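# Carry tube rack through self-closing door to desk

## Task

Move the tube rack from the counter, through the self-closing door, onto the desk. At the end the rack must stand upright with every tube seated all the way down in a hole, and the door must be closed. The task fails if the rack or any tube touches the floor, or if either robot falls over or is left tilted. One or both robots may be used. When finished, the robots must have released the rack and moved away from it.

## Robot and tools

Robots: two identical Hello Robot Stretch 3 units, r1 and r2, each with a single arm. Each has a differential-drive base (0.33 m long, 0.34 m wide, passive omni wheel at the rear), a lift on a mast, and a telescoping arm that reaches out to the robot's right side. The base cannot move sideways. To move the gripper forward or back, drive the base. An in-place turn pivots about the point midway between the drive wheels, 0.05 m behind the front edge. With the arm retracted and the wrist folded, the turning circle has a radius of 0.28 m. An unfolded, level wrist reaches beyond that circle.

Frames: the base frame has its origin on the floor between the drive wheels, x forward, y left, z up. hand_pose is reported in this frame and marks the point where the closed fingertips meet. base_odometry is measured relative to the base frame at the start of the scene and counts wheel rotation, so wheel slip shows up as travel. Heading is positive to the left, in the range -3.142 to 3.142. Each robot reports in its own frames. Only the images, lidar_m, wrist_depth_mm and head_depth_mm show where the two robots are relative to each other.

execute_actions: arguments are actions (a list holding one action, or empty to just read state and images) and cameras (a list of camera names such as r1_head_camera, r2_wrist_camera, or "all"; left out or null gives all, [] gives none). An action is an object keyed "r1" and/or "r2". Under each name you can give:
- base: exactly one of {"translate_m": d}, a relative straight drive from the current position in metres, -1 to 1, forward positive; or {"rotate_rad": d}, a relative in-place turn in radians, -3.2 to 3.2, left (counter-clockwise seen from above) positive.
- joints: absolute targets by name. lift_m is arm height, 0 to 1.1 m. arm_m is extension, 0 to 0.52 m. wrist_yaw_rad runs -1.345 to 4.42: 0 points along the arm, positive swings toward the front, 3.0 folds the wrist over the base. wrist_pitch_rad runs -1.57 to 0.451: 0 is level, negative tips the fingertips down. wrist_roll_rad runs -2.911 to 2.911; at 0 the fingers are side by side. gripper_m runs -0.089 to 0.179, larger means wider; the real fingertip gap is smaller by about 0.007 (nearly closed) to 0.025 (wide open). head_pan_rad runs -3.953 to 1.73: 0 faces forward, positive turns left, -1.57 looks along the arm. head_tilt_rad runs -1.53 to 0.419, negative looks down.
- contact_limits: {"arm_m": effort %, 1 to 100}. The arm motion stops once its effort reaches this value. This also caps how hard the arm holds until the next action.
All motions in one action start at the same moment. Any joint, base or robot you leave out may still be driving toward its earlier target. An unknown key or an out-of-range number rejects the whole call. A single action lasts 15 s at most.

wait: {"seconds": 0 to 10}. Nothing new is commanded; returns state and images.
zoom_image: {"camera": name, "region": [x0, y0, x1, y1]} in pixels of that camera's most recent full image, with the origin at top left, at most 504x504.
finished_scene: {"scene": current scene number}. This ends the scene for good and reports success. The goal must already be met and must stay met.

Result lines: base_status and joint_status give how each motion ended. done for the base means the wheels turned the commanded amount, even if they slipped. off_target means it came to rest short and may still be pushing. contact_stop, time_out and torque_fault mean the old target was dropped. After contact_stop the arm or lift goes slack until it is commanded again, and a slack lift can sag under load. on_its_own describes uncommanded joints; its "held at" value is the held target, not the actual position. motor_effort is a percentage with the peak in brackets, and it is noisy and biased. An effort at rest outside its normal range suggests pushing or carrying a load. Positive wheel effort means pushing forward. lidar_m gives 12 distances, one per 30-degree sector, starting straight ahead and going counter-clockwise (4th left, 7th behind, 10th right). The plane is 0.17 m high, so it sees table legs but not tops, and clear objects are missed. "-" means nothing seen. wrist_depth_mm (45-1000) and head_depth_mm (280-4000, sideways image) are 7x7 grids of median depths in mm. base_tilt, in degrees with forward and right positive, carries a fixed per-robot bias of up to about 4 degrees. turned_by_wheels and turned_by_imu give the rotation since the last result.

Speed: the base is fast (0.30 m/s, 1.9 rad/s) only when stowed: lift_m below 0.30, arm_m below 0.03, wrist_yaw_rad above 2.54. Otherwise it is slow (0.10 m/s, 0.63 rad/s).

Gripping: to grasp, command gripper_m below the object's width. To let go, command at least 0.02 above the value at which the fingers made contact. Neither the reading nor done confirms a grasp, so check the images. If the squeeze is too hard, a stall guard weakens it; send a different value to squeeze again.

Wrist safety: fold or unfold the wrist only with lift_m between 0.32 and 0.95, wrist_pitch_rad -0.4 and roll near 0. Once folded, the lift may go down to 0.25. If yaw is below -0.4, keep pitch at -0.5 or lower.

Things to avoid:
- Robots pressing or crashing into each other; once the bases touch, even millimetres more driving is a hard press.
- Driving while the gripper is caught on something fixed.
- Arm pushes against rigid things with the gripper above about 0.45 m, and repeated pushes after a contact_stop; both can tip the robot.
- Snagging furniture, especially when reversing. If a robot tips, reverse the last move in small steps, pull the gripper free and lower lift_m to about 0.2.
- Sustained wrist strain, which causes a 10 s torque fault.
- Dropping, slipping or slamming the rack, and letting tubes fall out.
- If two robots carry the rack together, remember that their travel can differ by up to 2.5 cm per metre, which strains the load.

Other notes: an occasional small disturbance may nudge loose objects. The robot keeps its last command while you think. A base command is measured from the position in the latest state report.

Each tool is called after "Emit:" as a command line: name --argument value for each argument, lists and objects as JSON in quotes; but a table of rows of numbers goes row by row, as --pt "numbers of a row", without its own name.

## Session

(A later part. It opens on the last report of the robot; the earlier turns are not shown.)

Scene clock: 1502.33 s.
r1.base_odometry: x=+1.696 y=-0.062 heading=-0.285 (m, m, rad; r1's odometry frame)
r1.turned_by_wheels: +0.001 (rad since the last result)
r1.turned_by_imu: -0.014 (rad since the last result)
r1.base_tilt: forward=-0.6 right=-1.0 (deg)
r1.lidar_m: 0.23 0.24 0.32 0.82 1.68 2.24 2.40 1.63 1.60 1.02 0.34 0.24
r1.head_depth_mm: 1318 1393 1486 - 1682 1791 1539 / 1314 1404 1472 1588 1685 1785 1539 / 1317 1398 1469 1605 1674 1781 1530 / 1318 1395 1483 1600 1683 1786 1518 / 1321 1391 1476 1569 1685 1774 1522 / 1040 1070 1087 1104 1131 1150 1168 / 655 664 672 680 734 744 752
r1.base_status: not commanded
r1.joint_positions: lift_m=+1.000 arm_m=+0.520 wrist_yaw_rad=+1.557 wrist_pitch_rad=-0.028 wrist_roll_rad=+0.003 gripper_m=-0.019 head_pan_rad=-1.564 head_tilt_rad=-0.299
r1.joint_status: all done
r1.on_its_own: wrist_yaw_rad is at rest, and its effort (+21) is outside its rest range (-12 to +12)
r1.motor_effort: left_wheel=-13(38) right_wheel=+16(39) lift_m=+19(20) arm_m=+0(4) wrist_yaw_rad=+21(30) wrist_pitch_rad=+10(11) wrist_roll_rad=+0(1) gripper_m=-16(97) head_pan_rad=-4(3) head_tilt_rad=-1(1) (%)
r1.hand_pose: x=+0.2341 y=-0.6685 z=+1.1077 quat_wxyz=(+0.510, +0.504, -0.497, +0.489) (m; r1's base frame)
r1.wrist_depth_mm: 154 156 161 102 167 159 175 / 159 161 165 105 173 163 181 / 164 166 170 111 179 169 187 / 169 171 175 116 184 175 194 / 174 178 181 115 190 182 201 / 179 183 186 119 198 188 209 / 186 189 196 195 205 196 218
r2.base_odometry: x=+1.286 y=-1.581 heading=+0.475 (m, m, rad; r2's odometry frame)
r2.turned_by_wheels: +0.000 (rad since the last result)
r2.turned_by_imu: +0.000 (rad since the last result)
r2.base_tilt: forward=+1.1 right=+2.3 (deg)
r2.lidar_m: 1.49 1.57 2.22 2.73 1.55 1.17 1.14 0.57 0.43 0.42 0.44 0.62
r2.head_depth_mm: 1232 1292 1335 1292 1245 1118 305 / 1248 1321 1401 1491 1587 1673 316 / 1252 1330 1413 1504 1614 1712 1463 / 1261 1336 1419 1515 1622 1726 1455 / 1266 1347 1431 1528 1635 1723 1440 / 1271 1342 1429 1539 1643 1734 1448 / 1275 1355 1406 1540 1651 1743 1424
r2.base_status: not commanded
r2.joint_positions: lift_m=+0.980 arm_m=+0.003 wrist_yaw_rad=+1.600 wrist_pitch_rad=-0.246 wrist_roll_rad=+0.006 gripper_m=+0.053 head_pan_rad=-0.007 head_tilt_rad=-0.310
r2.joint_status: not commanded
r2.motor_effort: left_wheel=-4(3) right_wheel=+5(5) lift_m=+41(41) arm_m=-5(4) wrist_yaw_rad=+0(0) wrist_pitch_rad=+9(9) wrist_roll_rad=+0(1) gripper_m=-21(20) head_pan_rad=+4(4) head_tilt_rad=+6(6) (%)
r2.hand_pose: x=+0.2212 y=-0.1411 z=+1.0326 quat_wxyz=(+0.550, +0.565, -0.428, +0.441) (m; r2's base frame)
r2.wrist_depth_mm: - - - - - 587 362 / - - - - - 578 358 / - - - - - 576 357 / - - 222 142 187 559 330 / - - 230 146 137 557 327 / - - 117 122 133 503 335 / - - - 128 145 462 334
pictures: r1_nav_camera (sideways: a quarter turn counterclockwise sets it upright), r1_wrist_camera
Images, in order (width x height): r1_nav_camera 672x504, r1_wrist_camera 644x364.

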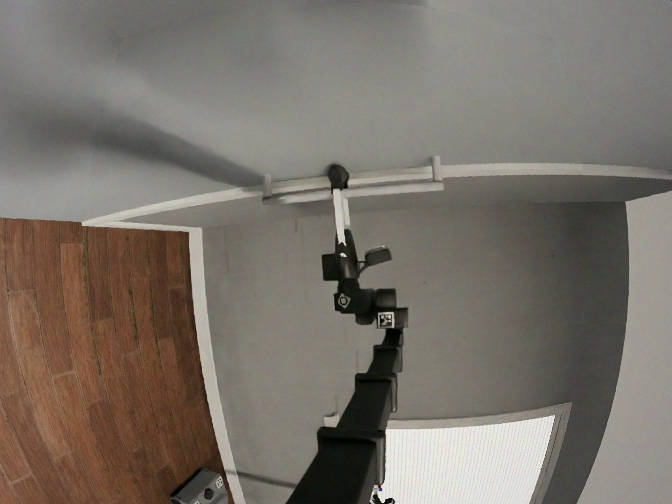

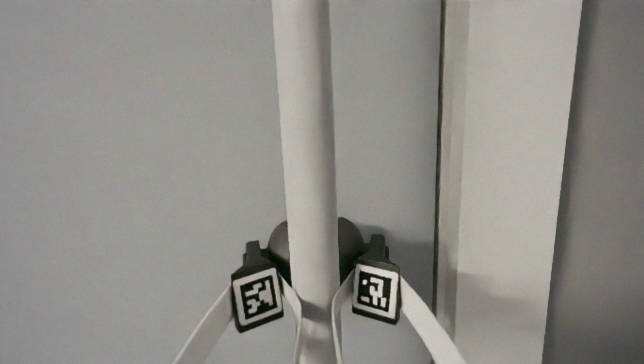

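Emit:
execute_actions --actions '[{"r1": {"base": {"translate_m": -0.16}, "joints": {"arm_m": 0.452, "wrist_yaw_rad": 1.396}}}]' --cameras '["r1_nav_camera", "r1_wrist_camera"]'

Scene clock: 1521.30 s.
r1.base_odometry: x=+1.542 y=-0.017 heading=-0.285 (m, m, rad; r1's odometry frame)
r1.turned_by_wheels: +0.000 (rad since the last result)
r1.turned_by_imu: +0.002 (rad since the last result)
r1.base_tilt: forward=-0.6 right=-1.0 (deg)
r1.lidar_m: 0.34 0.37 0.54 1.37 1.67 2.24 2.23 1.51 1.53 1.53 0.44 0.35
r1.head_depth_mm: 1329 1401 1483 - 1710 1782 1532 / 1322 1397 1467 1598 1686 1795 1525 / 1324 1403 1475 1610 1688 1795 1535 / 1324 1403 1476 1557 1680 1800 1525 / 1321 1399 1483 1570 1696 1799 1519 / 1323 1392 1477 1553 1665 1755 1516 / 1171 1180 635 672 696 752 775
r1.base_status: done
r1.joint_positions: lift_m=+1.000 arm_m=+0.452 wrist_yaw_rad=+1.324 wrist_pitch_rad=-0.023 wrist_roll_rad=+0.003 gripper_m=-0.019 head_pan_rad=-1.564 head_tilt_rad=-0.299
r1.joint_status: wrist_yaw_rad off_target (ended at +1.324, target +1.396); the others done
r1.on_its_own: wrist_yaw_rad is held at +1.331, not at your +1.396, by its stall guard, which is not easing now
r1.motor_effort: left_wheel=+2(37) right_wheel=-3(55) lift_m=+21(20) arm_m=-6(14) wrist_yaw_rad=+8(76) wrist_pitch_rad=+8(9) wrist_roll_rad=+0(0) gripper_m=-12(18) head_pan_rad=-3(4) head_tilt_rad=-1(1) (%)
r1.hand_pose: x=+0.2265 y=-0.6599 z=+1.1089 quat_wxyz=(+0.562, +0.442, -0.553, +0.427) (m; r1's base frame)
r1.wrist_depth_mm: 156 161 167 112 182 396 443 / 160 165 172 115 188 408 461 / 165 170 177 119 195 426 477 / 170 175 182 187 201 443 504 / 174 180 189 125 208 460 527 / 180 187 192 128 431 482 552 / 185 192 204 173 224 499 573
r2.base_odometry: x=+1.286 y=-1.581 heading=+0.475 (m, m, rad; r2's odometry frame)
r2.turned_by_wheels: +0.000 (rad since the last result)
r2.turned_by_imu: +0.001 (rad since the last result)
r2.base_tilt: forward=+1.0 right=+2.3 (deg)
r2.lidar_m: 1.38 1.40 1.60 2.74 1.55 1.17 1.14 0.57 0.43 0.42 0.44 0.62
r2.head_depth_mm: 1232 1295 1336 1288 1240 1123 305 / 1250 1327 1410 1494 1584 1686 316 / 1255 1330 1419 1502 1610 1716 1466 / 1263 1337 1430 1514 1622 1733 1454 / 1266 1345 1431 1517 1629 1724 1452 / 1235 1317 1405 1500 1495 1623 1438 / 1145 1218 1272 1391 1491 1616 1433
r2.base_status: not commanded
r2.joint_positions: lift_m=+0.980 arm_m=+0.003 wrist_yaw_rad=+1.600 wrist_pitch_rad=-0.246 wrist_roll_rad=+0.006 gripper_m=+0.053 head_pan_rad=-0.007 head_tilt_rad=-0.310
r2.joint_status: not commanded
r2.motor_effort: left_wheel=-4(4) right_wheel=+5(5) lift_m=+41(41) arm_m=-5(5) wrist_yaw_rad=+1(0) wrist_pitch_rad=+9(9) wrist_roll_rad=+0(1) gripper_m=-21(20) head_pan_rad=+4(4) head_tilt_rad=+6(6) (%)
r2.hand_pose: x=+0.2212 y=-0.1411 z=+1.0326 quat_wxyz=(+0.550, +0.565, -0.428, +0.441) (m; r2's base frame)
r2.wrist_depth_mm: - - - - - 583 360 / - - - - - 581 357 / - - - - - 561 358 / - - 219 142 187 568 331 / - - 230 146 136 552 327 / - - 117 122 132 510 333 / - - - 128 145 469 335
pictures: r1_nav_camera (sideways: a quarter turn counterclockwise sets it upright), r1_wrist_camera
Images, in order (width x height): r1_nav_camera 672x504, r1_wrist_camera 644x364.

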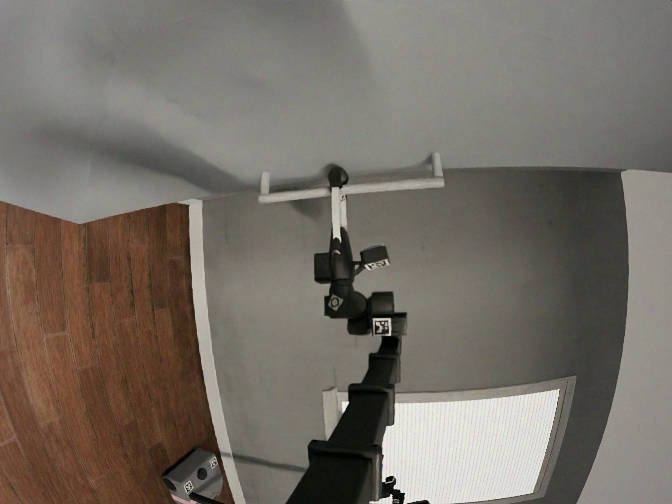

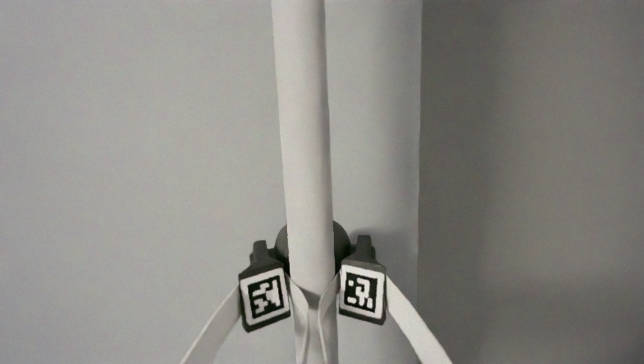

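Emit:
execute_actions --actions '[{"r1": {"base": {"translate_m": -0.082}, "joints": {"arm_m": 0.421, "wrist_yaw_rad": 1.29}}}]' --cameras '["r1_nav_camera", "r1_wrist_camera"]'

Scene clock: 1540.77 s.
r1.base_odometry: x=+1.463 y=+0.006 heading=-0.285 (m, m, rad; r1's odometry frame)
r1.turned_by_wheels: +0.000 (rad since the last result)
r1.turned_by_imu: +0.001 (rad since the last result)
r1.base_tilt: forward=-0.6 right=-1.0 (deg)
r1.lidar_m: 0.39 0.45 0.66 1.62 1.67 2.24 2.15 1.45 1.47 1.53 0.46 0.39
r1.head_depth_mm: 1326 1402 1492 - 1704 1795 1532 / 1327 1403 1473 1610 1689 1798 1534 / 1329 1406 1475 - 1689 1788 1531 / 1329 1402 1485 1553 1684 1792 1523 / 1325 1406 1489 1577 1693 1793 1521 / 1329 1400 1485 1567 1678 1788 1516 / 1305 1367 632 643 683 739 767
r1.base_status: done
r1.joint_positions: lift_m=+1.000 arm_m=+0.421 wrist_yaw_rad=+1.277 wrist_pitch_rad=-0.023 wrist_roll_rad=+0.003 gripper_m=-0.019 head_pan_rad=-1.564 head_tilt_rad=-0.299
r1.joint_status: all done
r1.on_its_own: wrist_yaw_rad is at rest, and its effort (+15) is outside its rest range (-12 to +12)
r1.motor_effort: left_wheel=+4(14) right_wheel=-6(32) lift_m=+21(21) arm_m=-6(9) wrist_yaw_rad=+15(36) wrist_pitch_rad=+8(8) wrist_roll_rad=+0(0) gripper_m=-11(13) head_pan_rad=-4(3) head_tilt_rad=-1(1) (%)
r1.hand_pose: x=+0.2233 y=-0.6405 z=+1.1089 quat_wxyz=(+0.572, +0.429, -0.563, +0.414) (m; r1's base frame)
r1.wrist_depth_mm: 161 163 169 112 178 512 597 / 165 168 174 115 185 542 630 / 170 174 179 120 191 562 650 / 175 179 185 188 197 585 675 / 180 185 190 125 205 603 721 / 186 191 196 129 562 632 748 / 193 197 205 208 219 659 773
r2.base_odometry: x=+1.286 y=-1.581 heading=+0.475 (m, m, rad; r2's odometry frame)
r2.turned_by_wheels: +0.000 (rad since the last result)
r2.turned_by_imu: +0.001 (rad since the last result)
r2.base_tilt: forward=+1.0 right=+2.3 (deg)
r2.lidar_m: 1.30 1.29 1.47 2.74 1.54 1.17 1.14 0.57 0.43 0.42 0.44 0.62
r2.head_depth_mm: 1235 1294 1331 1290 1246 1120 305 / 1247 1323 1403 1499 1591 1687 316 / 1250 1325 1403 1506 1611 1715 1458 / 1261 1337 1416 1515 1625 1715 1452 / 1271 1344 1424 1529 1631 1724 1441 / 3142 3303 1468 3562 2213 1703 1433 / 1057 1125 1186 1285 1390 1508 1429
r2.base_status: not commanded
r2.joint_positions: lift_m=+0.980 arm_m=+0.003 wrist_yaw_rad=+1.600 wrist_pitch_rad=-0.246 wrist_roll_rad=+0.006 gripper_m=+0.053 head_pan_rad=-0.007 head_tilt_rad=-0.310
r2.joint_status: not commanded
r2.motor_effort: left_wheel=-4(3) right_wheel=+5(4) lift_m=+40(41) arm_m=-5(4) wrist_yaw_rad=+1(0) wrist_pitch_rad=+9(9) wrist_roll_rad=+0(1) gripper_m=-21(21) head_pan_rad=+4(4) head_tilt_rad=+7(6) (%)
r2.hand_pose: x=+0.2212 y=-0.1411 z=+1.0326 quat_wxyz=(+0.550, +0.565, -0.428, +0.441) (m; r2's base frame)
r2.wrist_depth_mm: - - - - - 599 364 / - - - - - 571 360 / - - - - - 572 356 / - - 221 143 188 557 333 / - - 230 146 137 553 328 / - - 117 122 132 506 331 / - - - 128 145 459 335
pictures: r1_nav_camera (sideways: a quarter turn counterclockwise sets it upright), r1_wrist_camera
Images, in order (width x height): r1_nav_camera 672x504, r1_wrist_camera 644x364.

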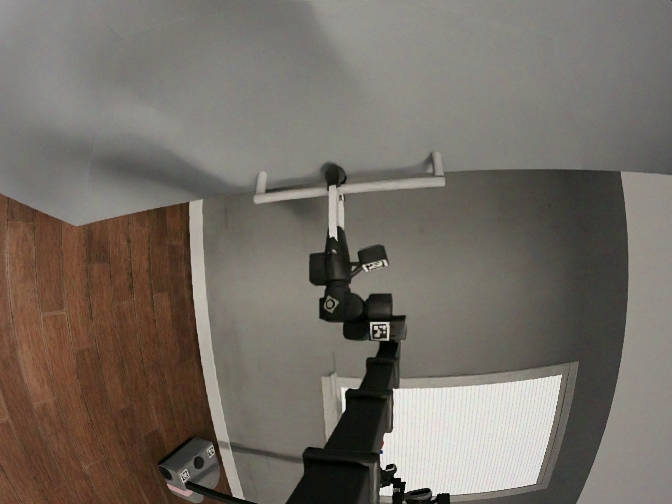

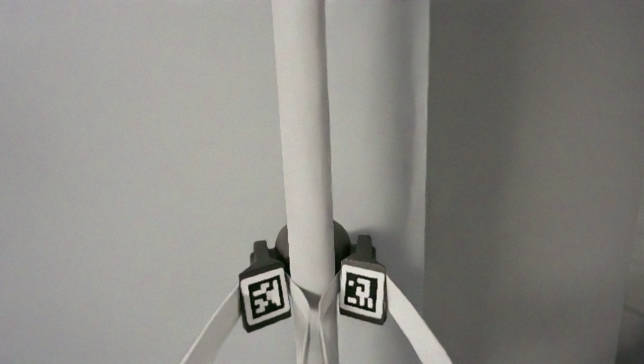

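Emit:
execute_actions --actions '[{"r1": {"base": {"translate_m": -0.081}, "joints": {"arm_m": 0.367, "wrist_yaw_rad": 1.187, "gripper_m": -0.045}}}]' --cameras '["r1_wrist_camera"]'

Scene clock: 1552.50 s.
r1.base_odometry: x=+1.386 y=+0.028 heading=-0.285 (m, m, rad; r1's odometry frame)
r1.turned_by_wheels: +0.000 (rad since the last result)
r1.turned_by_imu: +0.001 (rad since the last result)
r1.base_tilt: forward=-0.6 right=-1.1 (deg)
r1.lidar_m: 0.43 0.52 0.77 1.62 1.67 2.17 2.07 2.13 1.39 1.54 0.48 0.43
r1.head_depth_mm: 1325 1399 1488 - 1727 1797 1529 / 1329 1405 1481 1610 1698 1802 1530 / 1326 1412 1471 - 1709 1802 1525 / 1329 1409 1486 1576 1707 1800 1527 / 1323 1403 1487 - 1706 1795 1520 / 1327 1401 1490 1568 1671 1801 1471 / 1310 598 601 613 653 708 739
r1.base_status: done
r1.joint_positions: lift_m=+1.000 arm_m=+0.368 wrist_yaw_rad=+1.170 wrist_pitch_rad=-0.023 wrist_roll_rad=+0.003 gripper_m=-0.044 head_pan_rad=-1.564 head_tilt_rad=-0.299
r1.joint_status: all done
r1.on_its_own: wrist_yaw_rad is at rest, and its effort (+21) is outside its rest range (-12 to +12)
r1.motor_effort: left_wheel=+2(16) right_wheel=-5(31) lift_m=+21(21) arm_m=-7(7) wrist_yaw_rad=+21(39) wrist_pitch_rad=+8(8) wrist_roll_rad=-1(0) gripper_m=-19(92) head_pan_rad=-4(4) head_tilt_rad=-1(1) (%)
r1.hand_pose: x=+0.2139 y=-0.6123 z=+1.1089 quat_wxyz=(+0.594, +0.398, -0.585, +0.383) (m; r1's base frame)
r1.wrist_depth_mm: 161 164 169 113 179 714 769 / 165 169 173 116 185 740 795 / 170 174 179 120 193 779 806 / 175 178 185 188 200 803 799 / 179 184 191 126 205 837 825 / 185 191 195 129 735 898 839 / 191 197 206 173 222 930 848
r2.base_odometry: x=+1.286 y=-1.581 heading=+0.475 (m, m, rad; r2's odometry frame)
r2.turned_by_wheels: +0.000 (rad since the last result)
r2.turned_by_imu: +0.001 (rad since the last result)
r2.base_tilt: forward=+1.0 right=+2.3 (deg)
r2.lidar_m: 1.49 1.21 1.43 2.74 1.55 1.17 1.14 0.56 0.43 0.42 0.44 0.62
r2.head_depth_mm: 1241 1292 1336 1288 1248 1120 306 / 1251 1320 1405 1497 1589 1684 316 / 1261 1327 1416 1509 1616 1714 1460 / 1264 1336 1423 1512 1625 1732 1452 / 1265 1341 1432 1524 1636 1722 1443 / 3104 3327 3497 3733 2418 1776 1436 / 1009 1053 1119 1180 1278 1373 1426
r2.base_status: not commanded
r2.joint_positions: lift_m=+0.980 arm_m=+0.003 wrist_yaw_rad=+1.600 wrist_pitch_rad=-0.246 wrist_roll_rad=+0.006 gripper_m=+0.053 head_pan_rad=-0.007 head_tilt_rad=-0.310
r2.joint_status: not commanded
r2.motor_effort: left_wheel=-4(4) right_wheel=+5(4) lift_m=+41(41) arm_m=-5(4) wrist_yaw_rad=+1(1) wrist_pitch_rad=+9(9) wrist_roll_rad=+1(1) gripper_m=-20(21) head_pan_rad=+4(4) head_tilt_rad=+6(6) (%)
r2.hand_pose: x=+0.2212 y=-0.1411 z=+1.0326 quat_wxyz=(+0.550, +0.565, -0.428, +0.441) (m; r2's base frame)
r2.wrist_depth_mm: - - - - - 593 359 / - - - - - 571 357 / - - - - - 573 354 / - - 219 143 187 563 333 / - - 231 147 137 560 331 / - - 117 121 133 514 338 / - - - 128 145 465 333
pictures: r1_wrist_camera
Images, in order (width x height): r1_wrist_camera 644x364.

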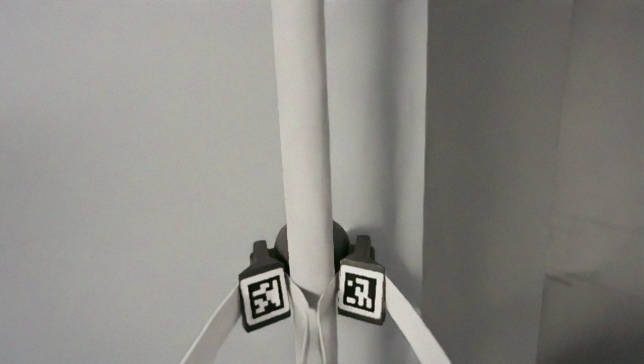

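Emit:
execute_actions --actions '[{"r1": {"base": {"translate_m": -0.097}, "joints": {"arm_m": 0.314, "wrist_yaw_rad": 1.134}}}]' --cameras '["r1_wrist_camera"]'

Scene clock: 1571.27 s.
r1.base_odometry: x=+1.293 y=+0.056 heading=-0.284 (m, m, rad; r1's odometry frame)
r1.turned_by_wheels: +0.000 (rad since the last result)
r1.turned_by_imu: +0.002 (rad since the last result)
r1.base_tilt: forward=-0.6 right=-1.1 (deg)
r1.lidar_m: 0.47 0.61 0.90 1.62 1.67 2.07 1.97 2.03 1.32 1.54 0.49 0.46
r1.head_depth_mm: 1326 1396 1488 - 1720 1796 1535 / 1335 1407 1489 - 1697 1803 1528 / 1327 1407 1489 - 1730 1799 1535 / 1328 1407 1495 1572 1724 1804 1524 / 1337 1408 1487 1575 1734 1794 1524 / 1335 1409 1491 1579 1703 1803 1476 / 1314 565 566 579 614 664 706
r1.base_status: done
r1.joint_positions: lift_m=+1.000 arm_m=+0.314 wrist_yaw_rad=+1.135 wrist_pitch_rad=-0.024 wrist_roll_rad=+0.003 gripper_m=-0.044 head_pan_rad=-1.564 head_tilt_rad=-0.299
r1.joint_status: all done
r1.motor_effort: left_wheel=+7(9) right_wheel=-10(28) lift_m=+21(20) arm_m=-5(9) wrist_yaw_rad=-1(38) wrist_pitch_rad=+8(8) wrist_roll_rad=+0(0) gripper_m=-19(20) head_pan_rad=-4(3) head_tilt_rad=-1(1) (%)
r1.hand_pose: x=+0.2103 y=-0.5673 z=+1.1087 quat_wxyz=(+0.600, +0.388, -0.592, +0.372) (m; r1's base frame)
r1.wrist_depth_mm: 169 170 171 114 174 887 810 / 174 174 176 116 179 915 821 / 179 180 182 120 186 954 830 / 186 186 189 126 192 992 833 / 191 193 194 126 199 - 874 / 199 200 202 129 207 - 895 / 205 207 210 140 215 - 904
r2.base_odometry: x=+1.286 y=-1.581 heading=+0.475 (m, m, rad; r2's odometry frame)
r2.turned_by_wheels: +0.000 (rad since the last result)
r2.turned_by_imu: +0.001 (rad since the last result)
r2.base_tilt: forward=+1.0 right=+2.2 (deg)
r2.lidar_m: 1.49 1.13 1.37 2.74 1.55 1.17 1.14 0.57 0.43 0.42 0.44 0.62
r2.head_depth_mm: 1236 1295 1339 1289 1248 1121 306 / 1252 1323 1409 1501 1580 1687 316 / 1257 1329 1419 1505 1614 1724 1462 / 1258 1337 1414 1513 1616 1735 1454 / 1264 1337 1428 1518 1631 1732 1453 / 3123 3295 3487 3726 2447 1778 1433 / 3196 3403 3583 3565 2408 1690 1338
r2.base_status: not commanded
r2.joint_positions: lift_m=+0.980 arm_m=+0.003 wrist_yaw_rad=+1.600 wrist_pitch_rad=-0.246 wrist_roll_rad=+0.006 gripper_m=+0.053 head_pan_rad=-0.007 head_tilt_rad=-0.310
r2.joint_status: not commanded
r2.motor_effort: left_wheel=-4(4) right_wheel=+4(5) lift_m=+41(41) arm_m=-5(5) wrist_yaw_rad=+2(1) wrist_pitch_rad=+9(9) wrist_roll_rad=+0(0) gripper_m=-20(22) head_pan_rad=+4(4) head_tilt_rad=+6(6) (%)
r2.hand_pose: x=+0.2212 y=-0.1411 z=+1.0326 quat_wxyz=(+0.550, +0.565, -0.428, +0.441) (m; r2's base frame)
r2.wrist_depth_mm: - 962 - - - 591 363 / - - - - - 582 360 / - - - - - 578 356 / - - 220 143 187 556 334 / - - 229 146 137 557 331 / - - 117 122 132 513 334 / - - - 128 144 474 330
pictures: r1_wrist_camera
Images, in order (width x height): r1_wrist_camera 644x364.

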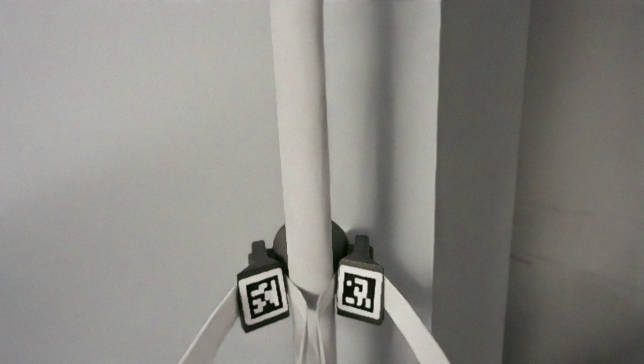

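Emit:
execute_actions --actions '[{"r1": {"base": {"translate_m": -0.084}, "joints": {"arm_m": 0.239, "wrist_yaw_rad": 1.03}}, "r2": {"base": {"translate_m": 0.3}}}]' --cameras '["r1_wrist_camera"]'

Scene clock: 1588.43 s.
r1.base_odometry: x=+1.212 y=+0.079 heading=-0.284 (m, m, rad; r1's odometry frame)
r1.turned_by_wheels: +0.000 (rad since the last result)
r1.turned_by_imu: +0.001 (rad since the last result)
r1.base_tilt: forward=-0.7 right=-1.1 (deg)
r1.lidar_m: 0.50 0.70 1.02 1.61 1.66 1.97 1.89 1.94 1.09 1.54 0.49 0.47
r1.head_depth_mm: 1334 1402 1463 1563 1720 1811 1351 / 1326 1408 1485 - 1733 1804 1481 / 1329 1409 1499 1544 - 1812 1533 / 1333 1412 1495 1583 - 1810 1522 / 1336 1413 1492 1564 - 1808 1520 / 1342 1409 1499 1587 1731 1794 1467 / 1319 515 534 529 567 598 650
r1.base_status: done
r1.joint_positions: lift_m=+1.000 arm_m=+0.239 wrist_yaw_rad=+1.044 wrist_pitch_rad=-0.025 wrist_roll_rad=+0.003 gripper_m=-0.044 head_pan_rad=-1.564 head_tilt_rad=-0.299
r1.joint_status: all done
r1.on_its_own: wrist_yaw_rad is at rest, and its effort (-17) is outside its rest range (-12 to +12)
r1.motor_effort: left_wheel=+7(18) right_wheel=-11(36) lift_m=+21(21) arm_m=-4(4) wrist_yaw_rad=-17(61) wrist_pitch_rad=+8(8) wrist_roll_rad=+0(1) gripper_m=-19(22) head_pan_rad=-5(4) head_tilt_rad=-1(1) (%)
r1.hand_pose: x=+0.1995 y=-0.5129 z=+1.1086 quat_wxyz=(+0.617, +0.361, -0.609, +0.344) (m; r1's base frame)
r1.wrist_depth_mm: 172 172 171 170 172 - 825 / 177 178 177 119 179 - 854 / 183 183 183 120 185 - 847 / 189 189 190 124 190 - 884 / 196 196 196 126 197 - 889 / 202 203 202 128 204 - 914 / 210 210 212 209 215 - 941
r2.base_odometry: x=+1.553 y=-1.444 heading=+0.475 (m, m, rad; r2's odometry frame)
r2.turned_by_wheels: +0.000 (rad since the last result)
r2.turned_by_imu: +0.002 (rad since the last result)
r2.base_tilt: forward=+1.0 right=+2.3 (deg)
r2.lidar_m: 1.19 0.81 1.17 2.72 1.95 1.48 1.43 0.58 0.44 0.43 0.45 0.64
r2.head_depth_mm: 984 1039 1105 1167 1230 1161 305 / 989 1043 1111 1182 1275 1364 316 / 993 1051 1117 1193 1271 1372 1440 / 999 1057 1124 1198 1283 1382 1447 / 1006 1065 1127 1201 1294 1389 1446 / 1004 1065 1134 1218 1321 1431 1435 / 2929 3113 3275 3453 2531 1815 1432
r2.base_status: done
r2.joint_positions: lift_m=+0.980 arm_m=+0.003 wrist_yaw_rad=+1.600 wrist_pitch_rad=-0.246 wrist_roll_rad=+0.006 gripper_m=+0.053 head_pan_rad=-0.007 head_tilt_rad=-0.310
r2.joint_status: not commanded
r2.motor_effort: left_wheel=-3(5) right_wheel=+4(9) lift_m=+41(41) arm_m=-5(5) wrist_yaw_rad=+1(0) wrist_pitch_rad=+9(9) wrist_roll_rad=+1(0) gripper_m=-21(20) head_pan_rad=+4(4) head_tilt_rad=+6(6) (%)
r2.hand_pose: x=+0.2212 y=-0.1411 z=+1.0326 quat_wxyz=(+0.550, +0.565, -0.428, +0.441) (m; r2's base frame)
r2.wrist_depth_mm: - - - 972 955 614 377 / - - - - - 608 377 / - - - - - 610 374 / - - 219 143 188 592 376 / - - 229 146 137 588 370 / - - 117 122 133 543 363 / - - - 128 145 491 361
pictures: r1_wrist_camera
Images, in order (width x height): r1_wrist_camera 644x364.

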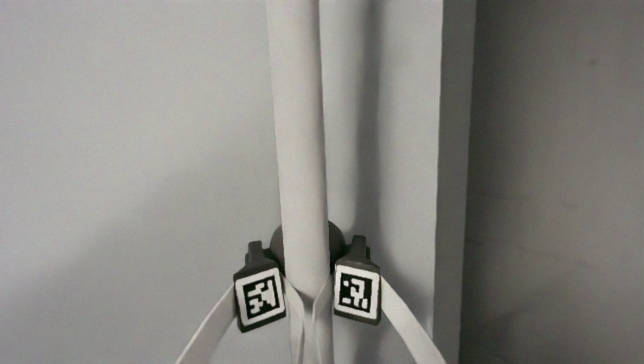

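Emit:
execute_actions --actions '[{"r1": {"base": {"translate_m": -0.06}, "joints": {"arm_m": 0.145, "wrist_yaw_rad": 0.904}}, "r2": {"base": {"translate_m": 0.25}}}]' --cameras '["r1_wrist_camera", "r1_nav_camera"]'

Scene clock: 1599.60 s.
r1.base_odometry: x=+1.154 y=+0.096 heading=-0.284 (m, m, rad; r1's odometry frame)
r1.turned_by_wheels: +0.000 (rad since the last result)
r1.turned_by_imu: +0.001 (rad since the last result)
r1.base_tilt: forward=-0.6 right=-1.1 (deg)
r1.lidar_m: 0.49 0.76 1.10 1.61 1.66 1.91 1.83 1.88 1.61 0.97 0.45 0.45
r1.head_depth_mm: 1330 1406 902 1571 - 1826 1534 / 1331 1360 898 1251 - 1821 1304 / 1337 1376 1204 1576 - - 1300 / 1335 1413 1488 1597 1700 - 1481 / 1332 1414 1483 1564 - - 1514 / 1337 1411 1498 1590 1659 1786 1469 / 425 444 464 478 440 510 572
r1.base_status: done
r1.joint_positions: lift_m=+1.000 arm_m=+0.146 wrist_yaw_rad=+0.897 wrist_pitch_rad=-0.026 wrist_roll_rad=+0.002 gripper_m=-0.044 head_pan_rad=-1.564 head_tilt_rad=-0.299
r1.joint_status: all done
r1.motor_effort: left_wheel=+0(24) right_wheel=-2(42) lift_m=+21(20) arm_m=-7(9) wrist_yaw_rad=+8(91) wrist_pitch_rad=+8(9) wrist_roll_rad=+0(0) gripper_m=-19(25) head_pan_rad=-4(3) head_tilt_rad=-1(1) (%)
r1.hand_pose: x=+0.1783 y=-0.4500 z=+1.1083 quat_wxyz=(+0.641, +0.315, -0.634, +0.298) (m; r1's base frame)
r1.wrist_depth_mm: 167 168 170 115 175 - 857 / 171 174 176 117 181 - 892 / 177 180 181 119 186 - 900 / 183 185 188 124 193 - 666 / 189 191 194 126 200 - 907 / 196 197 200 128 208 - 953 / 204 206 209 208 214 - 969
r2.base_odometry: x=+1.775 y=-1.330 heading=+0.475 (m, m, rad; r2's odometry frame)
r2.turned_by_wheels: +0.000 (rad since the last result)
r2.turned_by_imu: +0.002 (rad since the last result)
r2.base_tilt: forward=+1.0 right=+2.3 (deg)
r2.lidar_m: 0.94 0.98 0.63 1.08 2.29 1.73 1.47 0.60 0.45 0.44 0.46 0.66
r2.head_depth_mm: 765 811 861 919 982 1034 306 / 770 815 867 920 989 1065 316 / 774 819 868 928 992 1066 1146 / 776 820 874 929 998 1077 1167 / 782 826 879 938 1004 1086 1178 / 785 828 879 942 1009 1087 1172 / 794 2824 2708 3194 2414 1832 1434
r2.base_status: done
r2.joint_positions: lift_m=+0.980 arm_m=+0.003 wrist_yaw_rad=+1.600 wrist_pitch_rad=-0.246 wrist_roll_rad=+0.006 gripper_m=+0.053 head_pan_rad=-0.007 head_tilt_rad=-0.310
r2.joint_status: not commanded
r2.motor_effort: left_wheel=-4(5) right_wheel=+4(10) lift_m=+41(41) arm_m=-5(5) wrist_yaw_rad=+0(1) wrist_pitch_rad=+9(9) wrist_roll_rad=+1(1) gripper_m=-21(21) head_pan_rad=+4(4) head_tilt_rad=+6(6) (%)
r2.hand_pose: x=+0.2212 y=-0.1411 z=+1.0326 quat_wxyz=(+0.550, +0.565, -0.428, +0.441) (m; r2's base frame)
r2.wrist_depth_mm: - - 784 744 759 651 394 / - - 826 816 775 645 395 / - - 830 813 814 619 387 / - - 221 143 188 634 390 / - - 228 145 137 600 387 / - - 116 122 133 559 377 / - - - 128 144 513 379
pictures: r1_nav_camera (sideways: a quarter turn counterclockwise sets it upright), r1_wrist_camera
Images, in order (width x height): r1_nav_camera 672x504, r1_wrist_camera 644x364.

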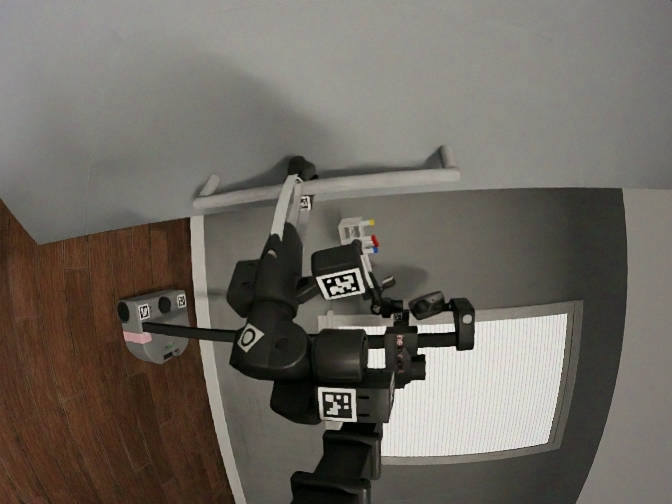

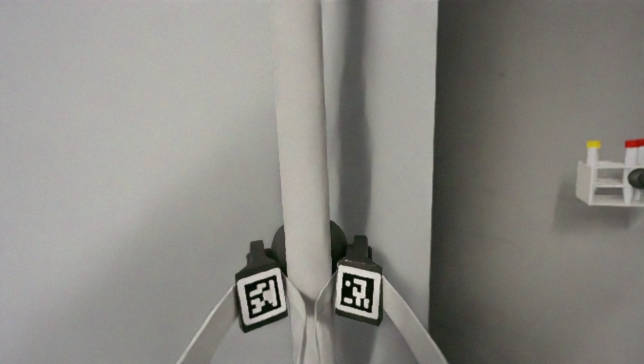

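Emit:
execute_actions --actions '[{"r1": {"base": {"translate_m": -0.07}, "joints": {"arm_m": 0.05, "wrist_yaw_rad": 0.79}}, "r2": {"base": {"translate_m": 0.09}}}]' --cameras '["r1_wrist_camera", "r2_head_camera"]'

Scene clock: 1623.73 s.
r1.base_odometry: x=+1.087 y=+0.115 heading=-0.284 (m, m, rad; r1's odometry frame)
r1.turned_by_wheels: +0.000 (rad since the last result)
r1.turned_by_imu: +0.000 (rad since the last result)
r1.base_tilt: forward=-0.7 right=-1.0 (deg)
r1.lidar_m: 0.48 0.83 1.20 1.61 1.66 1.83 1.76 1.81 1.61 0.95 0.41 0.41
r1.head_depth_mm: 1333 1410 1494 1578 1669 - - / 1333 1408 1465 1588 1694 - - / 1331 1377 895 1572 1692 - - / 1340 987 1176 1576 1666 1810 - / 1339 1411 1486 1597 1671 - - / 1329 1413 1489 1589 1677 - 1382 / 361 373 390 409 427 441 474
r1.base_status: done
r1.joint_positions: lift_m=+1.000 arm_m=+0.051 wrist_yaw_rad=+0.827 wrist_pitch_rad=-0.026 wrist_roll_rad=+0.002 gripper_m=-0.044 head_pan_rad=-1.564 head_tilt_rad=-0.299
r1.joint_status: wrist_yaw_rad off_target (ended at +0.827, target +0.790); the others done
r1.on_its_own: wrist_yaw_rad is held at +0.839, not at your +0.790, by its stall guard, which is not easing now; wrist_yaw_rad is at rest, and its effort (+13) is outside its rest range (-12 to +12)
r1.motor_effort: left_wheel=-1(17) right_wheel=-1(34) lift_m=+21(21) arm_m=-7(9) wrist_yaw_rad=+13(73) wrist_pitch_rad=+9(9) wrist_roll_rad=+0(0) gripper_m=-19(24) head_pan_rad=-4(4) head_tilt_rad=-1(1) (%)
r1.hand_pose: x=+0.1666 y=-0.3687 z=+1.1082 quat_wxyz=(+0.651, +0.293, -0.644, +0.275) (m; r1's base frame)
r1.wrist_depth_mm: 174 173 172 113 171 - 934 / 178 178 178 116 177 - 921 / 185 184 183 120 183 - 910 / 191 190 190 186 189 - 967 / 198 196 197 125 197 - - / 205 205 204 129 204 - - / 212 212 212 140 213 - -
r2.base_odometry: x=+1.855 y=-1.289 heading=+0.475 (m, m, rad; r2's odometry frame)
r2.turned_by_wheels: +0.000 (rad since the last result)
r2.turned_by_imu: +0.001 (rad since the last result)
r2.base_tilt: forward=+1.0 right=+2.3 (deg)
r2.lidar_m: 0.85 0.88 0.66 0.64 2.41 1.83 1.48 0.60 0.46 0.44 0.47 0.67
r2.head_depth_mm: 689 727 771 824 882 929 305 / 693 731 778 828 887 954 316 / 694 735 781 834 892 956 1032 / 697 738 788 836 897 965 1047 / 701 744 788 843 903 974 1052 / 705 749 793 846 907 973 1063 / 703 743 801 863 2276 1766 1390
r2.base_status: done
r2.joint_positions: lift_m=+0.980 arm_m=+0.003 wrist_yaw_rad=+1.600 wrist_pitch_rad=-0.246 wrist_roll_rad=+0.006 gripper_m=+0.053 head_pan_rad=-0.007 head_tilt_rad=-0.310
r2.joint_status: not commanded
r2.motor_effort: left_wheel=-3(5) right_wheel=+3(10) lift_m=+41(41) arm_m=-5(4) wrist_yaw_rad=+2(0) wrist_pitch_rad=+9(9) wrist_roll_rad=+0(1) gripper_m=-20(20) head_pan_rad=+4(4) head_tilt_rad=+6(6) (%)
r2.hand_pose: x=+0.2212 y=-0.1411 z=+1.0326 quat_wxyz=(+0.550, +0.565, -0.428, +0.441) (m; r2's base frame)
r2.wrist_depth_mm: - - 689 677 662 631 404 / - - 729 709 696 651 396 / - - 759 738 728 630 399 / - - 219 143 187 617 395 / - - 230 147 137 623 390 / - - 117 122 133 562 385 / - - - 128 144 521 380
pictures: r1_wrist_camera, r2_head_camera (sideways: a quarter turn clockwise sets it upright)
Images, in order (width x height): r1_wrist_camera 644x364, r2_head_camera 896x504.

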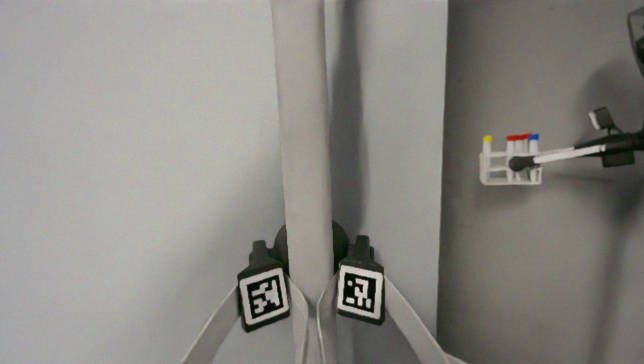

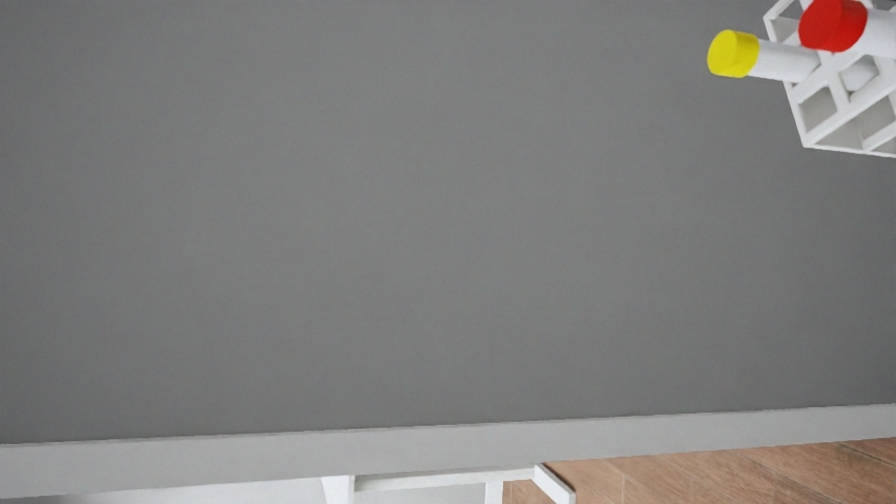

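Emit:
execute_actions --actions '[{"r1": {"joints": {"wrist_yaw_rad": 0.83}}, "r2": {"base": {"rotate_rad": 0.45}}}]' --cameras '["r2_nav_camera", "r2_head_camera"]'

Scene clock: 1629.73 s.
r1.base_odometry: x=+1.087 y=+0.115 heading=-0.284 (m, m, rad; r1's odometry frame)
r1.turned_by_wheels: +0.000 (rad since the last result)
r1.turned_by_imu: +0.001 (rad since the last result)
r1.base_tilt: forward=-0.7 right=-1.0 (deg)
r1.lidar_m: 0.48 0.84 1.20 1.61 1.65 1.84 1.76 1.82 1.62 1.00 0.41 0.41
r1.head_depth_mm: 1331 1406 1491 1578 1661 - - / 1330 1412 1465 1595 1692 - - / 1333 1371 944 1553 1648 - - / 1334 1372 1226 1590 1698 1813 - / 1334 1416 1467 1591 1669 - - / 1338 1416 1494 1591 1669 - 1382 / 361 373 390 410 427 441 474
r1.base_status: not commanded
r1.joint_positions: lift_m=+1.000 arm_m=+0.051 wrist_yaw_rad=+0.825 wrist_pitch_rad=-0.026 wrist_roll_rad=+0.002 gripper_m=-0.044 head_pan_rad=-1.564 head_tilt_rad=-0.299
r1.joint_status: all done
r1.motor_effort: left_wheel=-1(1) right_wheel=-1(1) lift_m=+20(21) arm_m=-7(8) wrist_yaw_rad=+5(13) wrist_pitch_rad=+9(9) wrist_roll_rad=+0(0) gripper_m=-19(19) head_pan_rad=-4(2) head_tilt_rad=-1(0) (%)
r1.hand_pose: x=+0.1663 y=-0.3689 z=+1.1082 quat_wxyz=(+0.651, +0.293, -0.644, +0.275) (m; r1's base frame)
r1.wrist_depth_mm: 174 173 173 112 173 - 925 / 178 178 178 116 177 - 937 / 185 184 184 119 184 - 716 / 191 190 190 187 189 - 982 / 198 198 197 126 197 - - / 204 204 204 129 204 - - / 213 212 212 141 215 - -
r2.base_odometry: x=+1.855 y=-1.289 heading=+0.925 (m, m, rad; r2's odometry frame)
r2.turned_by_wheels: +0.450 (rad since the last result)
r2.turned_by_imu: +0.447 (rad since the last result)
r2.base_tilt: forward=+1.0 right=+2.3 (deg)
r2.lidar_m: 0.88 0.74 0.64 2.60 1.86 1.78 0.65 0.46 0.45 0.46 0.62 0.85
r2.head_depth_mm: 687 719 755 794 838 870 305 / 716 750 794 840 888 942 316 / 2814 2974 2759 903 946 1004 1078 / 2994 3147 3311 3465 2608 1867 1447 / 3165 3356 3584 3703 2588 1859 1450 / 3349 3577 3852 3875 2547 1845 1449 / 3545 3820 - - 2540 1829 1433
r2.base_status: done
r2.joint_positions: lift_m=+0.980 arm_m=+0.003 wrist_yaw_rad=+1.600 wrist_pitch_rad=-0.246 wrist_roll_rad=+0.006 gripper_m=+0.053 head_pan_rad=-0.007 head_tilt_rad=-0.310
r2.joint_status: not commanded
r2.motor_effort: left_wheel=-3(8) right_wheel=+4(9) lift_m=+41(41) arm_m=-4(4) wrist_yaw_rad=+1(0) wrist_pitch_rad=+9(9) wrist_roll_rad=+0(1) gripper_m=-20(21) head_pan_rad=+4(4) head_tilt_rad=+6(6) (%)
r2.hand_pose: x=+0.2212 y=-0.1411 z=+1.0326 quat_wxyz=(+0.550, +0.565, -0.428, +0.441) (m; r2's base frame)
r2.wrist_depth_mm: 841 - - - 629 555 503 / 846 - - - 670 590 517 / 848 - - 758 667 608 526 / 800 - 219 143 188 637 564 / 798 - 230 146 137 676 593 / 800 - 117 121 132 690 617 / 782 - - 128 145 711 642
pictures: r2_head_camera (sideways: a quarter turn clockwise sets it upright), r2_nav_camera (sideways: a quarter turn counterclockwise sets it upright)
Images, in order (width x height): r2_head_camera 896x504, r2_nav_camera 672x504.

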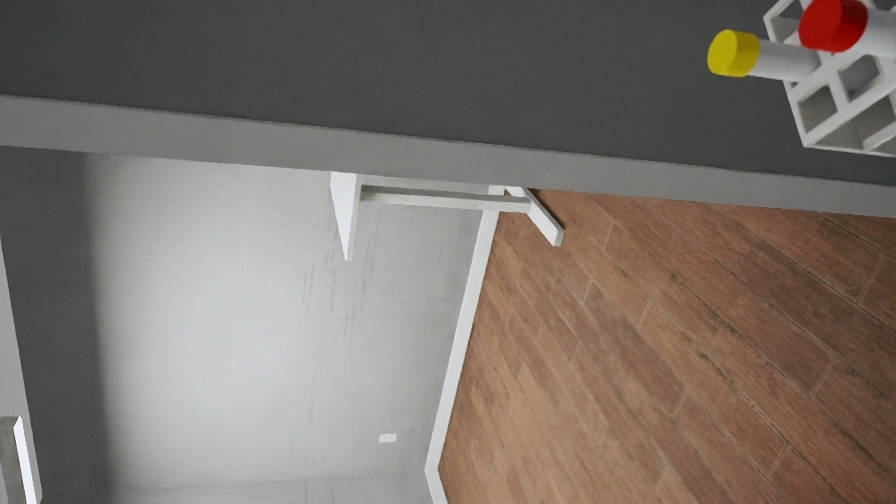

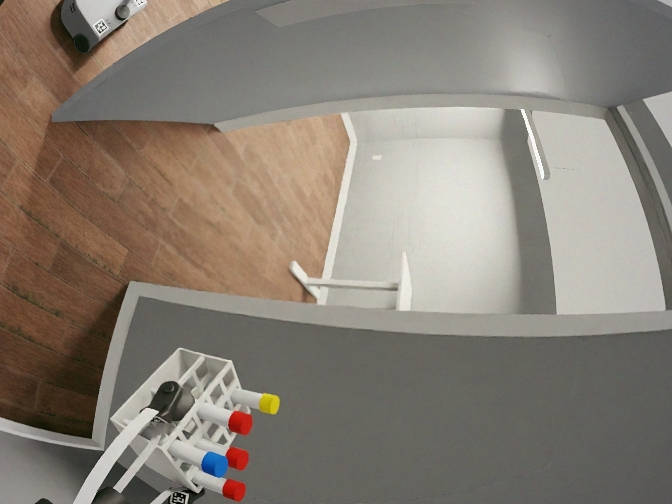

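Emit:
execute_actions --actions '[{"r2": {"base": {"rotate_rad": 0.3}}}]' --cameras '["r2_head_camera"]'

Scene clock: 1634.07 s.
r1.base_odometry: x=+1.087 y=+0.115 heading=-0.284 (m, m, rad; r1's odometry frame)
r1.turned_by_wheels: +0.000 (rad since the last result)
r1.turned_by_imu: +0.001 (rad since the last result)
r1.base_tilt: forward=-0.6 right=-1.1 (deg)
r1.lidar_m: 0.48 0.84 1.20 1.61 1.66 1.84 1.76 1.81 1.62 1.04 0.41 0.41
r1.head_depth_mm: 1328 1404 1489 1578 1664 - - / 1331 1409 1483 1585 1679 - - / 1336 962 1000 1548 1663 - - / 1334 1379 1462 1597 1703 1806 - / 1336 1412 1178 1598 1674 - - / 1336 1410 1490 1576 1670 - 1383 / 361 373 390 410 426 440 474
r1.base_status: not commanded
r1.joint_positions: lift_m=+1.000 arm_m=+0.051 wrist_yaw_rad=+0.825 wrist_pitch_rad=-0.026 wrist_roll_rad=+0.002 gripper_m=-0.044 head_pan_rad=-1.564 head_tilt_rad=-0.299
r1.joint_status: not commanded
r1.motor_effort: left_wheel=-1(1) right_wheel=-1(1) lift_m=+21(21) arm_m=-7(8) wrist_yaw_rad=+5(5) wrist_pitch_rad=+9(9) wrist_roll_rad=+0(0) gripper_m=-18(19) head_pan_rad=-4(3) head_tilt_rad=-1(1) (%)
r1.hand_pose: x=+0.1663 y=-0.3689 z=+1.1082 quat_wxyz=(+0.651, +0.293, -0.644, +0.275) (m; r1's base frame)
r1.wrist_depth_mm: 173 172 172 113 172 - 933 / 178 177 177 116 177 - 929 / 185 184 184 120 183 - 729 / 190 190 191 187 189 751 983 / 198 198 196 126 196 - - / 204 204 204 129 204 - - / 213 212 213 140 212 - -
r2.base_odometry: x=+1.855 y=-1.289 heading=+1.225 (m, m, rad; r2's odometry frame)
r2.turned_by_wheels: +0.300 (rad since the last result)
r2.turned_by_imu: +0.298 (rad since the last result)
r2.base_tilt: forward=+1.1 right=+2.3 (deg)
r2.lidar_m: 1.22 0.64 1.06 2.05 1.78 0.87 0.51 0.44 0.45 0.52 0.85 0.85
r2.head_depth_mm: 2861 3017 3076 3213 2705 928 306 / 3112 3251 3392 3506 2668 1895 316 / 3349 3602 3731 3858 2633 1879 1462 / 3700 3975 - - 2610 1869 1455 / 3307 3881 - 3937 2460 1859 1442 / 1229 1271 1329 1387 1453 1519 1395 / 881 910 936 967 997 1028 1055
r2.base_status: done
r2.joint_positions: lift_m=+0.980 arm_m=+0.003 wrist_yaw_rad=+1.600 wrist_pitch_rad=-0.246 wrist_roll_rad=+0.006 gripper_m=+0.053 head_pan_rad=-0.007 head_tilt_rad=-0.310
r2.joint_status: not commanded
r2.motor_effort: left_wheel=-3(8) right_wheel=+4(8) lift_m=+41(41) arm_m=-4(4) wrist_yaw_rad=+0(0) wrist_pitch_rad=+9(9) wrist_roll_rad=+0(1) gripper_m=-21(20) head_pan_rad=+4(4) head_tilt_rad=+6(6) (%)
r2.hand_pose: x=+0.2212 y=-0.1411 z=+1.0326 quat_wxyz=(+0.550, +0.565, -0.428, +0.441) (m; r2's base frame)
r2.wrist_depth_mm: 533 731 - - - 578 498 / 530 729 - - - 607 509 / 542 753 - - - 634 525 / 543 753 219 143 187 651 528 / 606 777 228 147 137 674 551 / - 751 117 122 132 693 564 / - 737 - 128 144 688 592
pictures: r2_head_camera (sideways: a quarter turn clockwise sets it upright)
Images, in order (width x height): r2_head_camera 896x504.

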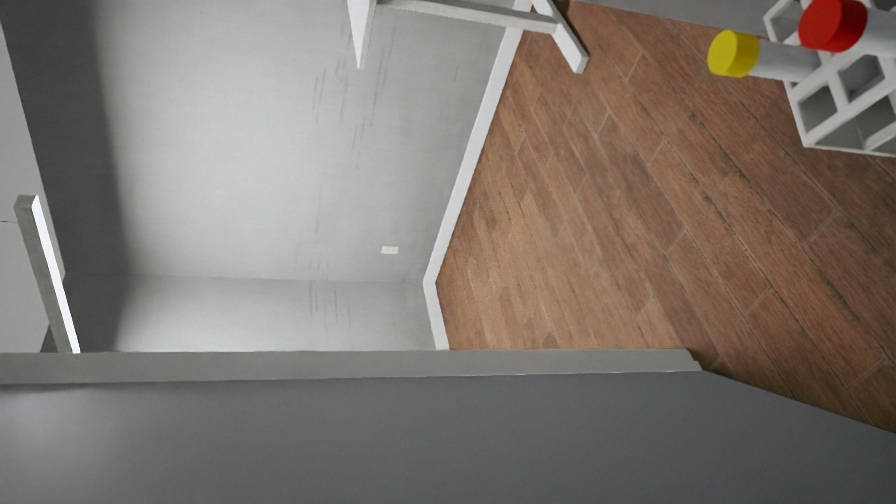

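Emit:
execute_actions --actions '[{"r2": {"base": {"translate_m": 0.25}}}]' --cameras '["r2_nav_camera"]'

Scene clock: 1639.93 s.
r1.base_odometry: x=+1.087 y=+0.115 heading=-0.284 (m, m, rad; r1's odometry frame)
r1.turned_by_wheels: +0.000 (rad since the last result)
r1.turned_by_imu: +0.001 (rad since the last result)
r1.base_tilt: forward=-0.6 right=-1.0 (deg)
r1.lidar_m: 0.48 0.84 1.20 1.61 1.66 1.84 1.76 1.81 1.62 0.85 0.41 0.41
r1.head_depth_mm: 1333 1411 1486 1585 1657 - - / 1330 1408 1491 1581 1687 - - / 1339 1413 1497 1586 1693 - - / 1333 1406 844 1578 1686 1804 - / 1336 771 820 1565 1643 - - / 1337 801 991 1595 1668 - 1213 / 361 373 390 410 427 440 474
r1.base_status: not commanded
r1.joint_positions: lift_m=+1.000 arm_m=+0.051 wrist_yaw_rad=+0.825 wrist_pitch_rad=-0.026 wrist_roll_rad=+0.002 gripper_m=-0.044 head_pan_rad=-1.564 head_tilt_rad=-0.299
r1.joint_status: not commanded
r1.motor_effort: left_wheel=-1(1) right_wheel=-1(1) lift_m=+20(21) arm_m=-7(7) wrist_yaw_rad=+5(5) wrist_pitch_rad=+9(8) wrist_roll_rad=+0(0) gripper_m=-19(19) head_pan_rad=-4(3) head_tilt_rad=-1(1) (%)
r1.hand_pose: x=+0.1663 y=-0.3689 z=+1.1082 quat_wxyz=(+0.651, +0.293, -0.644, +0.275) (m; r1's base frame)
r1.wrist_depth_mm: 173 172 172 113 172 571 925 / 178 179 179 116 177 687 432 / 184 184 183 119 183 751 462 / 190 191 191 187 190 - 466 / 197 197 195 126 197 - 958 / 203 204 204 129 204 - 495 / 212 212 212 140 214 - 956
r2.base_odometry: x=+1.940 y=-1.053 heading=+1.225 (m, m, rad; r2's odometry frame)
r2.turned_by_wheels: +0.000 (rad since the last result)
r2.turned_by_imu: +0.002 (rad since the last result)
r2.base_tilt: forward=+1.1 right=+2.3 (deg)
r2.lidar_m: 1.17 0.49 0.45 2.24 1.96 1.22 0.72 0.62 0.63 0.73 0.67 0.67
r2.head_depth_mm: 2692 2797 2909 3002 2668 1918 305 / 2909 3050 3175 3341 2692 1893 316 / 3159 3389 3539 3680 2639 1877 1460 / 3522 3756 3943 3962 2631 1869 1457 / 3410 3648 3886 3901 2597 1858 1446 / 1134 1197 1262 1348 1394 1462 1384 / 851 875 902 928 958 988 1023
r2.base_status: done
r2.joint_positions: lift_m=+0.980 arm_m=+0.003 wrist_yaw_rad=+1.600 wrist_pitch_rad=-0.246 wrist_roll_rad=+0.006 gripper_m=+0.053 head_pan_rad=-0.007 head_tilt_rad=-0.310
r2.joint_status: not commanded
r2.motor_effort: left_wheel=-3(5) right_wheel=+4(10) lift_m=+41(41) arm_m=-4(4) wrist_yaw_rad=+0(0) wrist_pitch_rad=+9(9) wrist_roll_rad=+0(0) gripper_m=-21(21) head_pan_rad=+4(4) head_tilt_rad=+6(6) (%)
r2.hand_pose: x=+0.2212 y=-0.1411 z=+1.0326 quat_wxyz=(+0.550, +0.565, -0.428, +0.441) (m; r2's base frame)
r2.wrist_depth_mm: 520 708 - - - - 365 / 512 718 - - - 449 382 / 522 728 - - - 464 393 / 528 723 219 143 187 470 400 / 527 754 231 147 137 501 411 / 535 748 117 122 132 500 429 / 540 706 - 128 144 513 443
pictures: r2_nav_camera (sideways: a quarter turn counterclockwise sets it upright)
Images, in order (width x height): r2_nav_camera 672x504.

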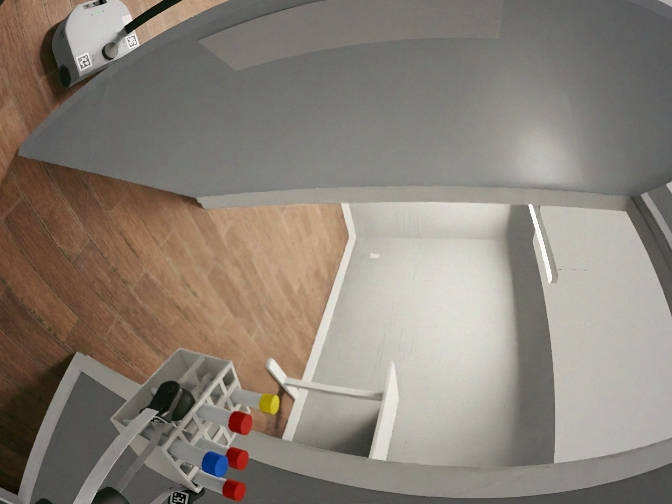

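Emit:
execute_actions --actions '[{"r2": {"base": {"translate_m": 0.3}}}]' --cameras '["r2_nav_camera"]'

Scene clock: 1655.73 s.
r1.base_odometry: x=+1.087 y=+0.115 heading=-0.284 (m, m, rad; r1's odometry frame)
r1.turned_by_wheels: +0.000 (rad since the last result)
r1.turned_by_imu: +0.001 (rad since the last result)
r1.base_tilt: forward=-0.6 right=-1.1 (deg)
r1.lidar_m: 0.48 0.84 1.20 1.61 1.66 1.85 1.76 1.81 1.62 1.55 0.41 0.41
r1.head_depth_mm: 1333 1406 1492 1587 1659 - - / 1334 1414 1489 1581 1681 - - / 1340 1406 1491 1582 1700 - - / 1335 1411 1496 1589 1700 1815 - / 1335 1414 1492 1591 1672 - - / 1339 1413 1460 1586 1666 - 1387 / 361 373 390 409 426 441 474
r1.base_status: not commanded
r1.joint_positions: lift_m=+1.000 arm_m=+0.051 wrist_yaw_rad=+0.825 wrist_pitch_rad=-0.026 wrist_roll_rad=+0.002 gripper_m=-0.044 head_pan_rad=-1.564 head_tilt_rad=-0.299
r1.joint_status: not commanded
r1.motor_effort: left_wheel=-1(1) right_wheel=-1(1) lift_m=+21(20) arm_m=-7(8) wrist_yaw_rad=+5(6) wrist_pitch_rad=+9(9) wrist_roll_rad=+0(0) gripper_m=-19(19) head_pan_rad=-4(4) head_tilt_rad=-1(1) (%)
r1.hand_pose: x=+0.1663 y=-0.3689 z=+1.1082 quat_wxyz=(+0.651, +0.293, -0.644, +0.275) (m; r1's base frame)
r1.wrist_depth_mm: 173 173 172 113 172 - 923 / 178 178 178 116 177 395 934 / 184 183 183 119 183 - 980 / 191 190 190 187 189 - 984 / 197 197 197 126 197 - - / 204 204 204 129 205 - - / 212 212 214 141 213 - -
r2.base_odometry: x=+2.042 y=-0.771 heading=+1.224 (m, m, rad; r2's odometry frame)
r2.turned_by_wheels: +0.000 (rad since the last result)
r2.turned_by_imu: +0.002 (rad since the last result)
r2.base_tilt: forward=+1.1 right=+2.3 (deg)
r2.lidar_m: 1.08 0.47 0.35 0.34 2.16 1.63 0.96 0.84 0.84 0.54 0.46 2.27
r2.head_depth_mm: 2493 2593 2682 2809 2714 1915 305 / 2709 2842 2959 3093 2675 1903 316 / 2934 3112 3260 3368 2671 1885 1467 / 3250 3509 3644 3743 2608 1875 1452 / 3201 3407 3568 3745 2598 1857 1442 / 2466 3072 3292 1124 1180 1253 1326 / 810 834 861 886 912 940 971
r2.base_status: done
r2.joint_positions: lift_m=+0.980 arm_m=+0.003 wrist_yaw_rad=+1.600 wrist_pitch_rad=-0.246 wrist_roll_rad=+0.006 gripper_m=+0.053 head_pan_rad=-0.007 head_tilt_rad=-0.310
r2.joint_status: not commanded
r2.motor_effort: left_wheel=-3(5) right_wheel=+4(10) lift_m=+41(41) arm_m=-4(4) wrist_yaw_rad=+1(2) wrist_pitch_rad=+9(9) wrist_roll_rad=+0(1) gripper_m=-20(22) head_pan_rad=+4(4) head_tilt_rad=+6(6) (%)
r2.hand_pose: x=+0.2212 y=-0.1411 z=+1.0326 quat_wxyz=(+0.550, +0.565, -0.428, +0.441) (m; r2's base frame)
r2.wrist_depth_mm: 503 686 - - - - - / 504 685 - - - - - / 505 728 - - - - - / 502 704 219 143 188 - - / 508 706 230 146 137 - - / 516 713 117 122 133 - - / 515 690 - 128 145 - -
pictures: r2_nav_camera (sideways: a quarter turn counterclockwise sets it upright)
Images, in order (width x height): r2_nav_camera 672x504.

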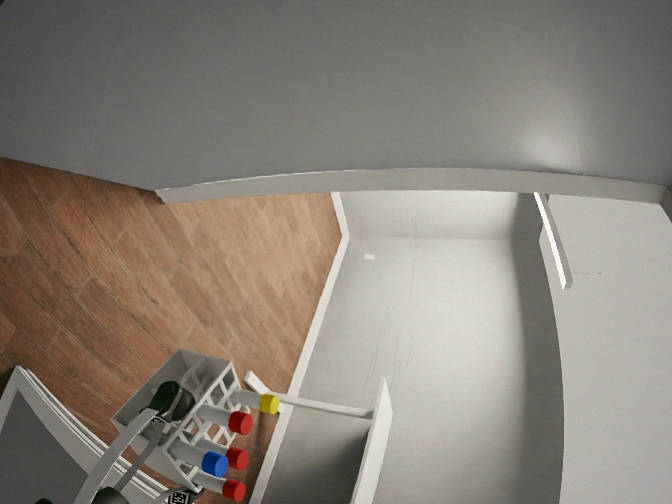

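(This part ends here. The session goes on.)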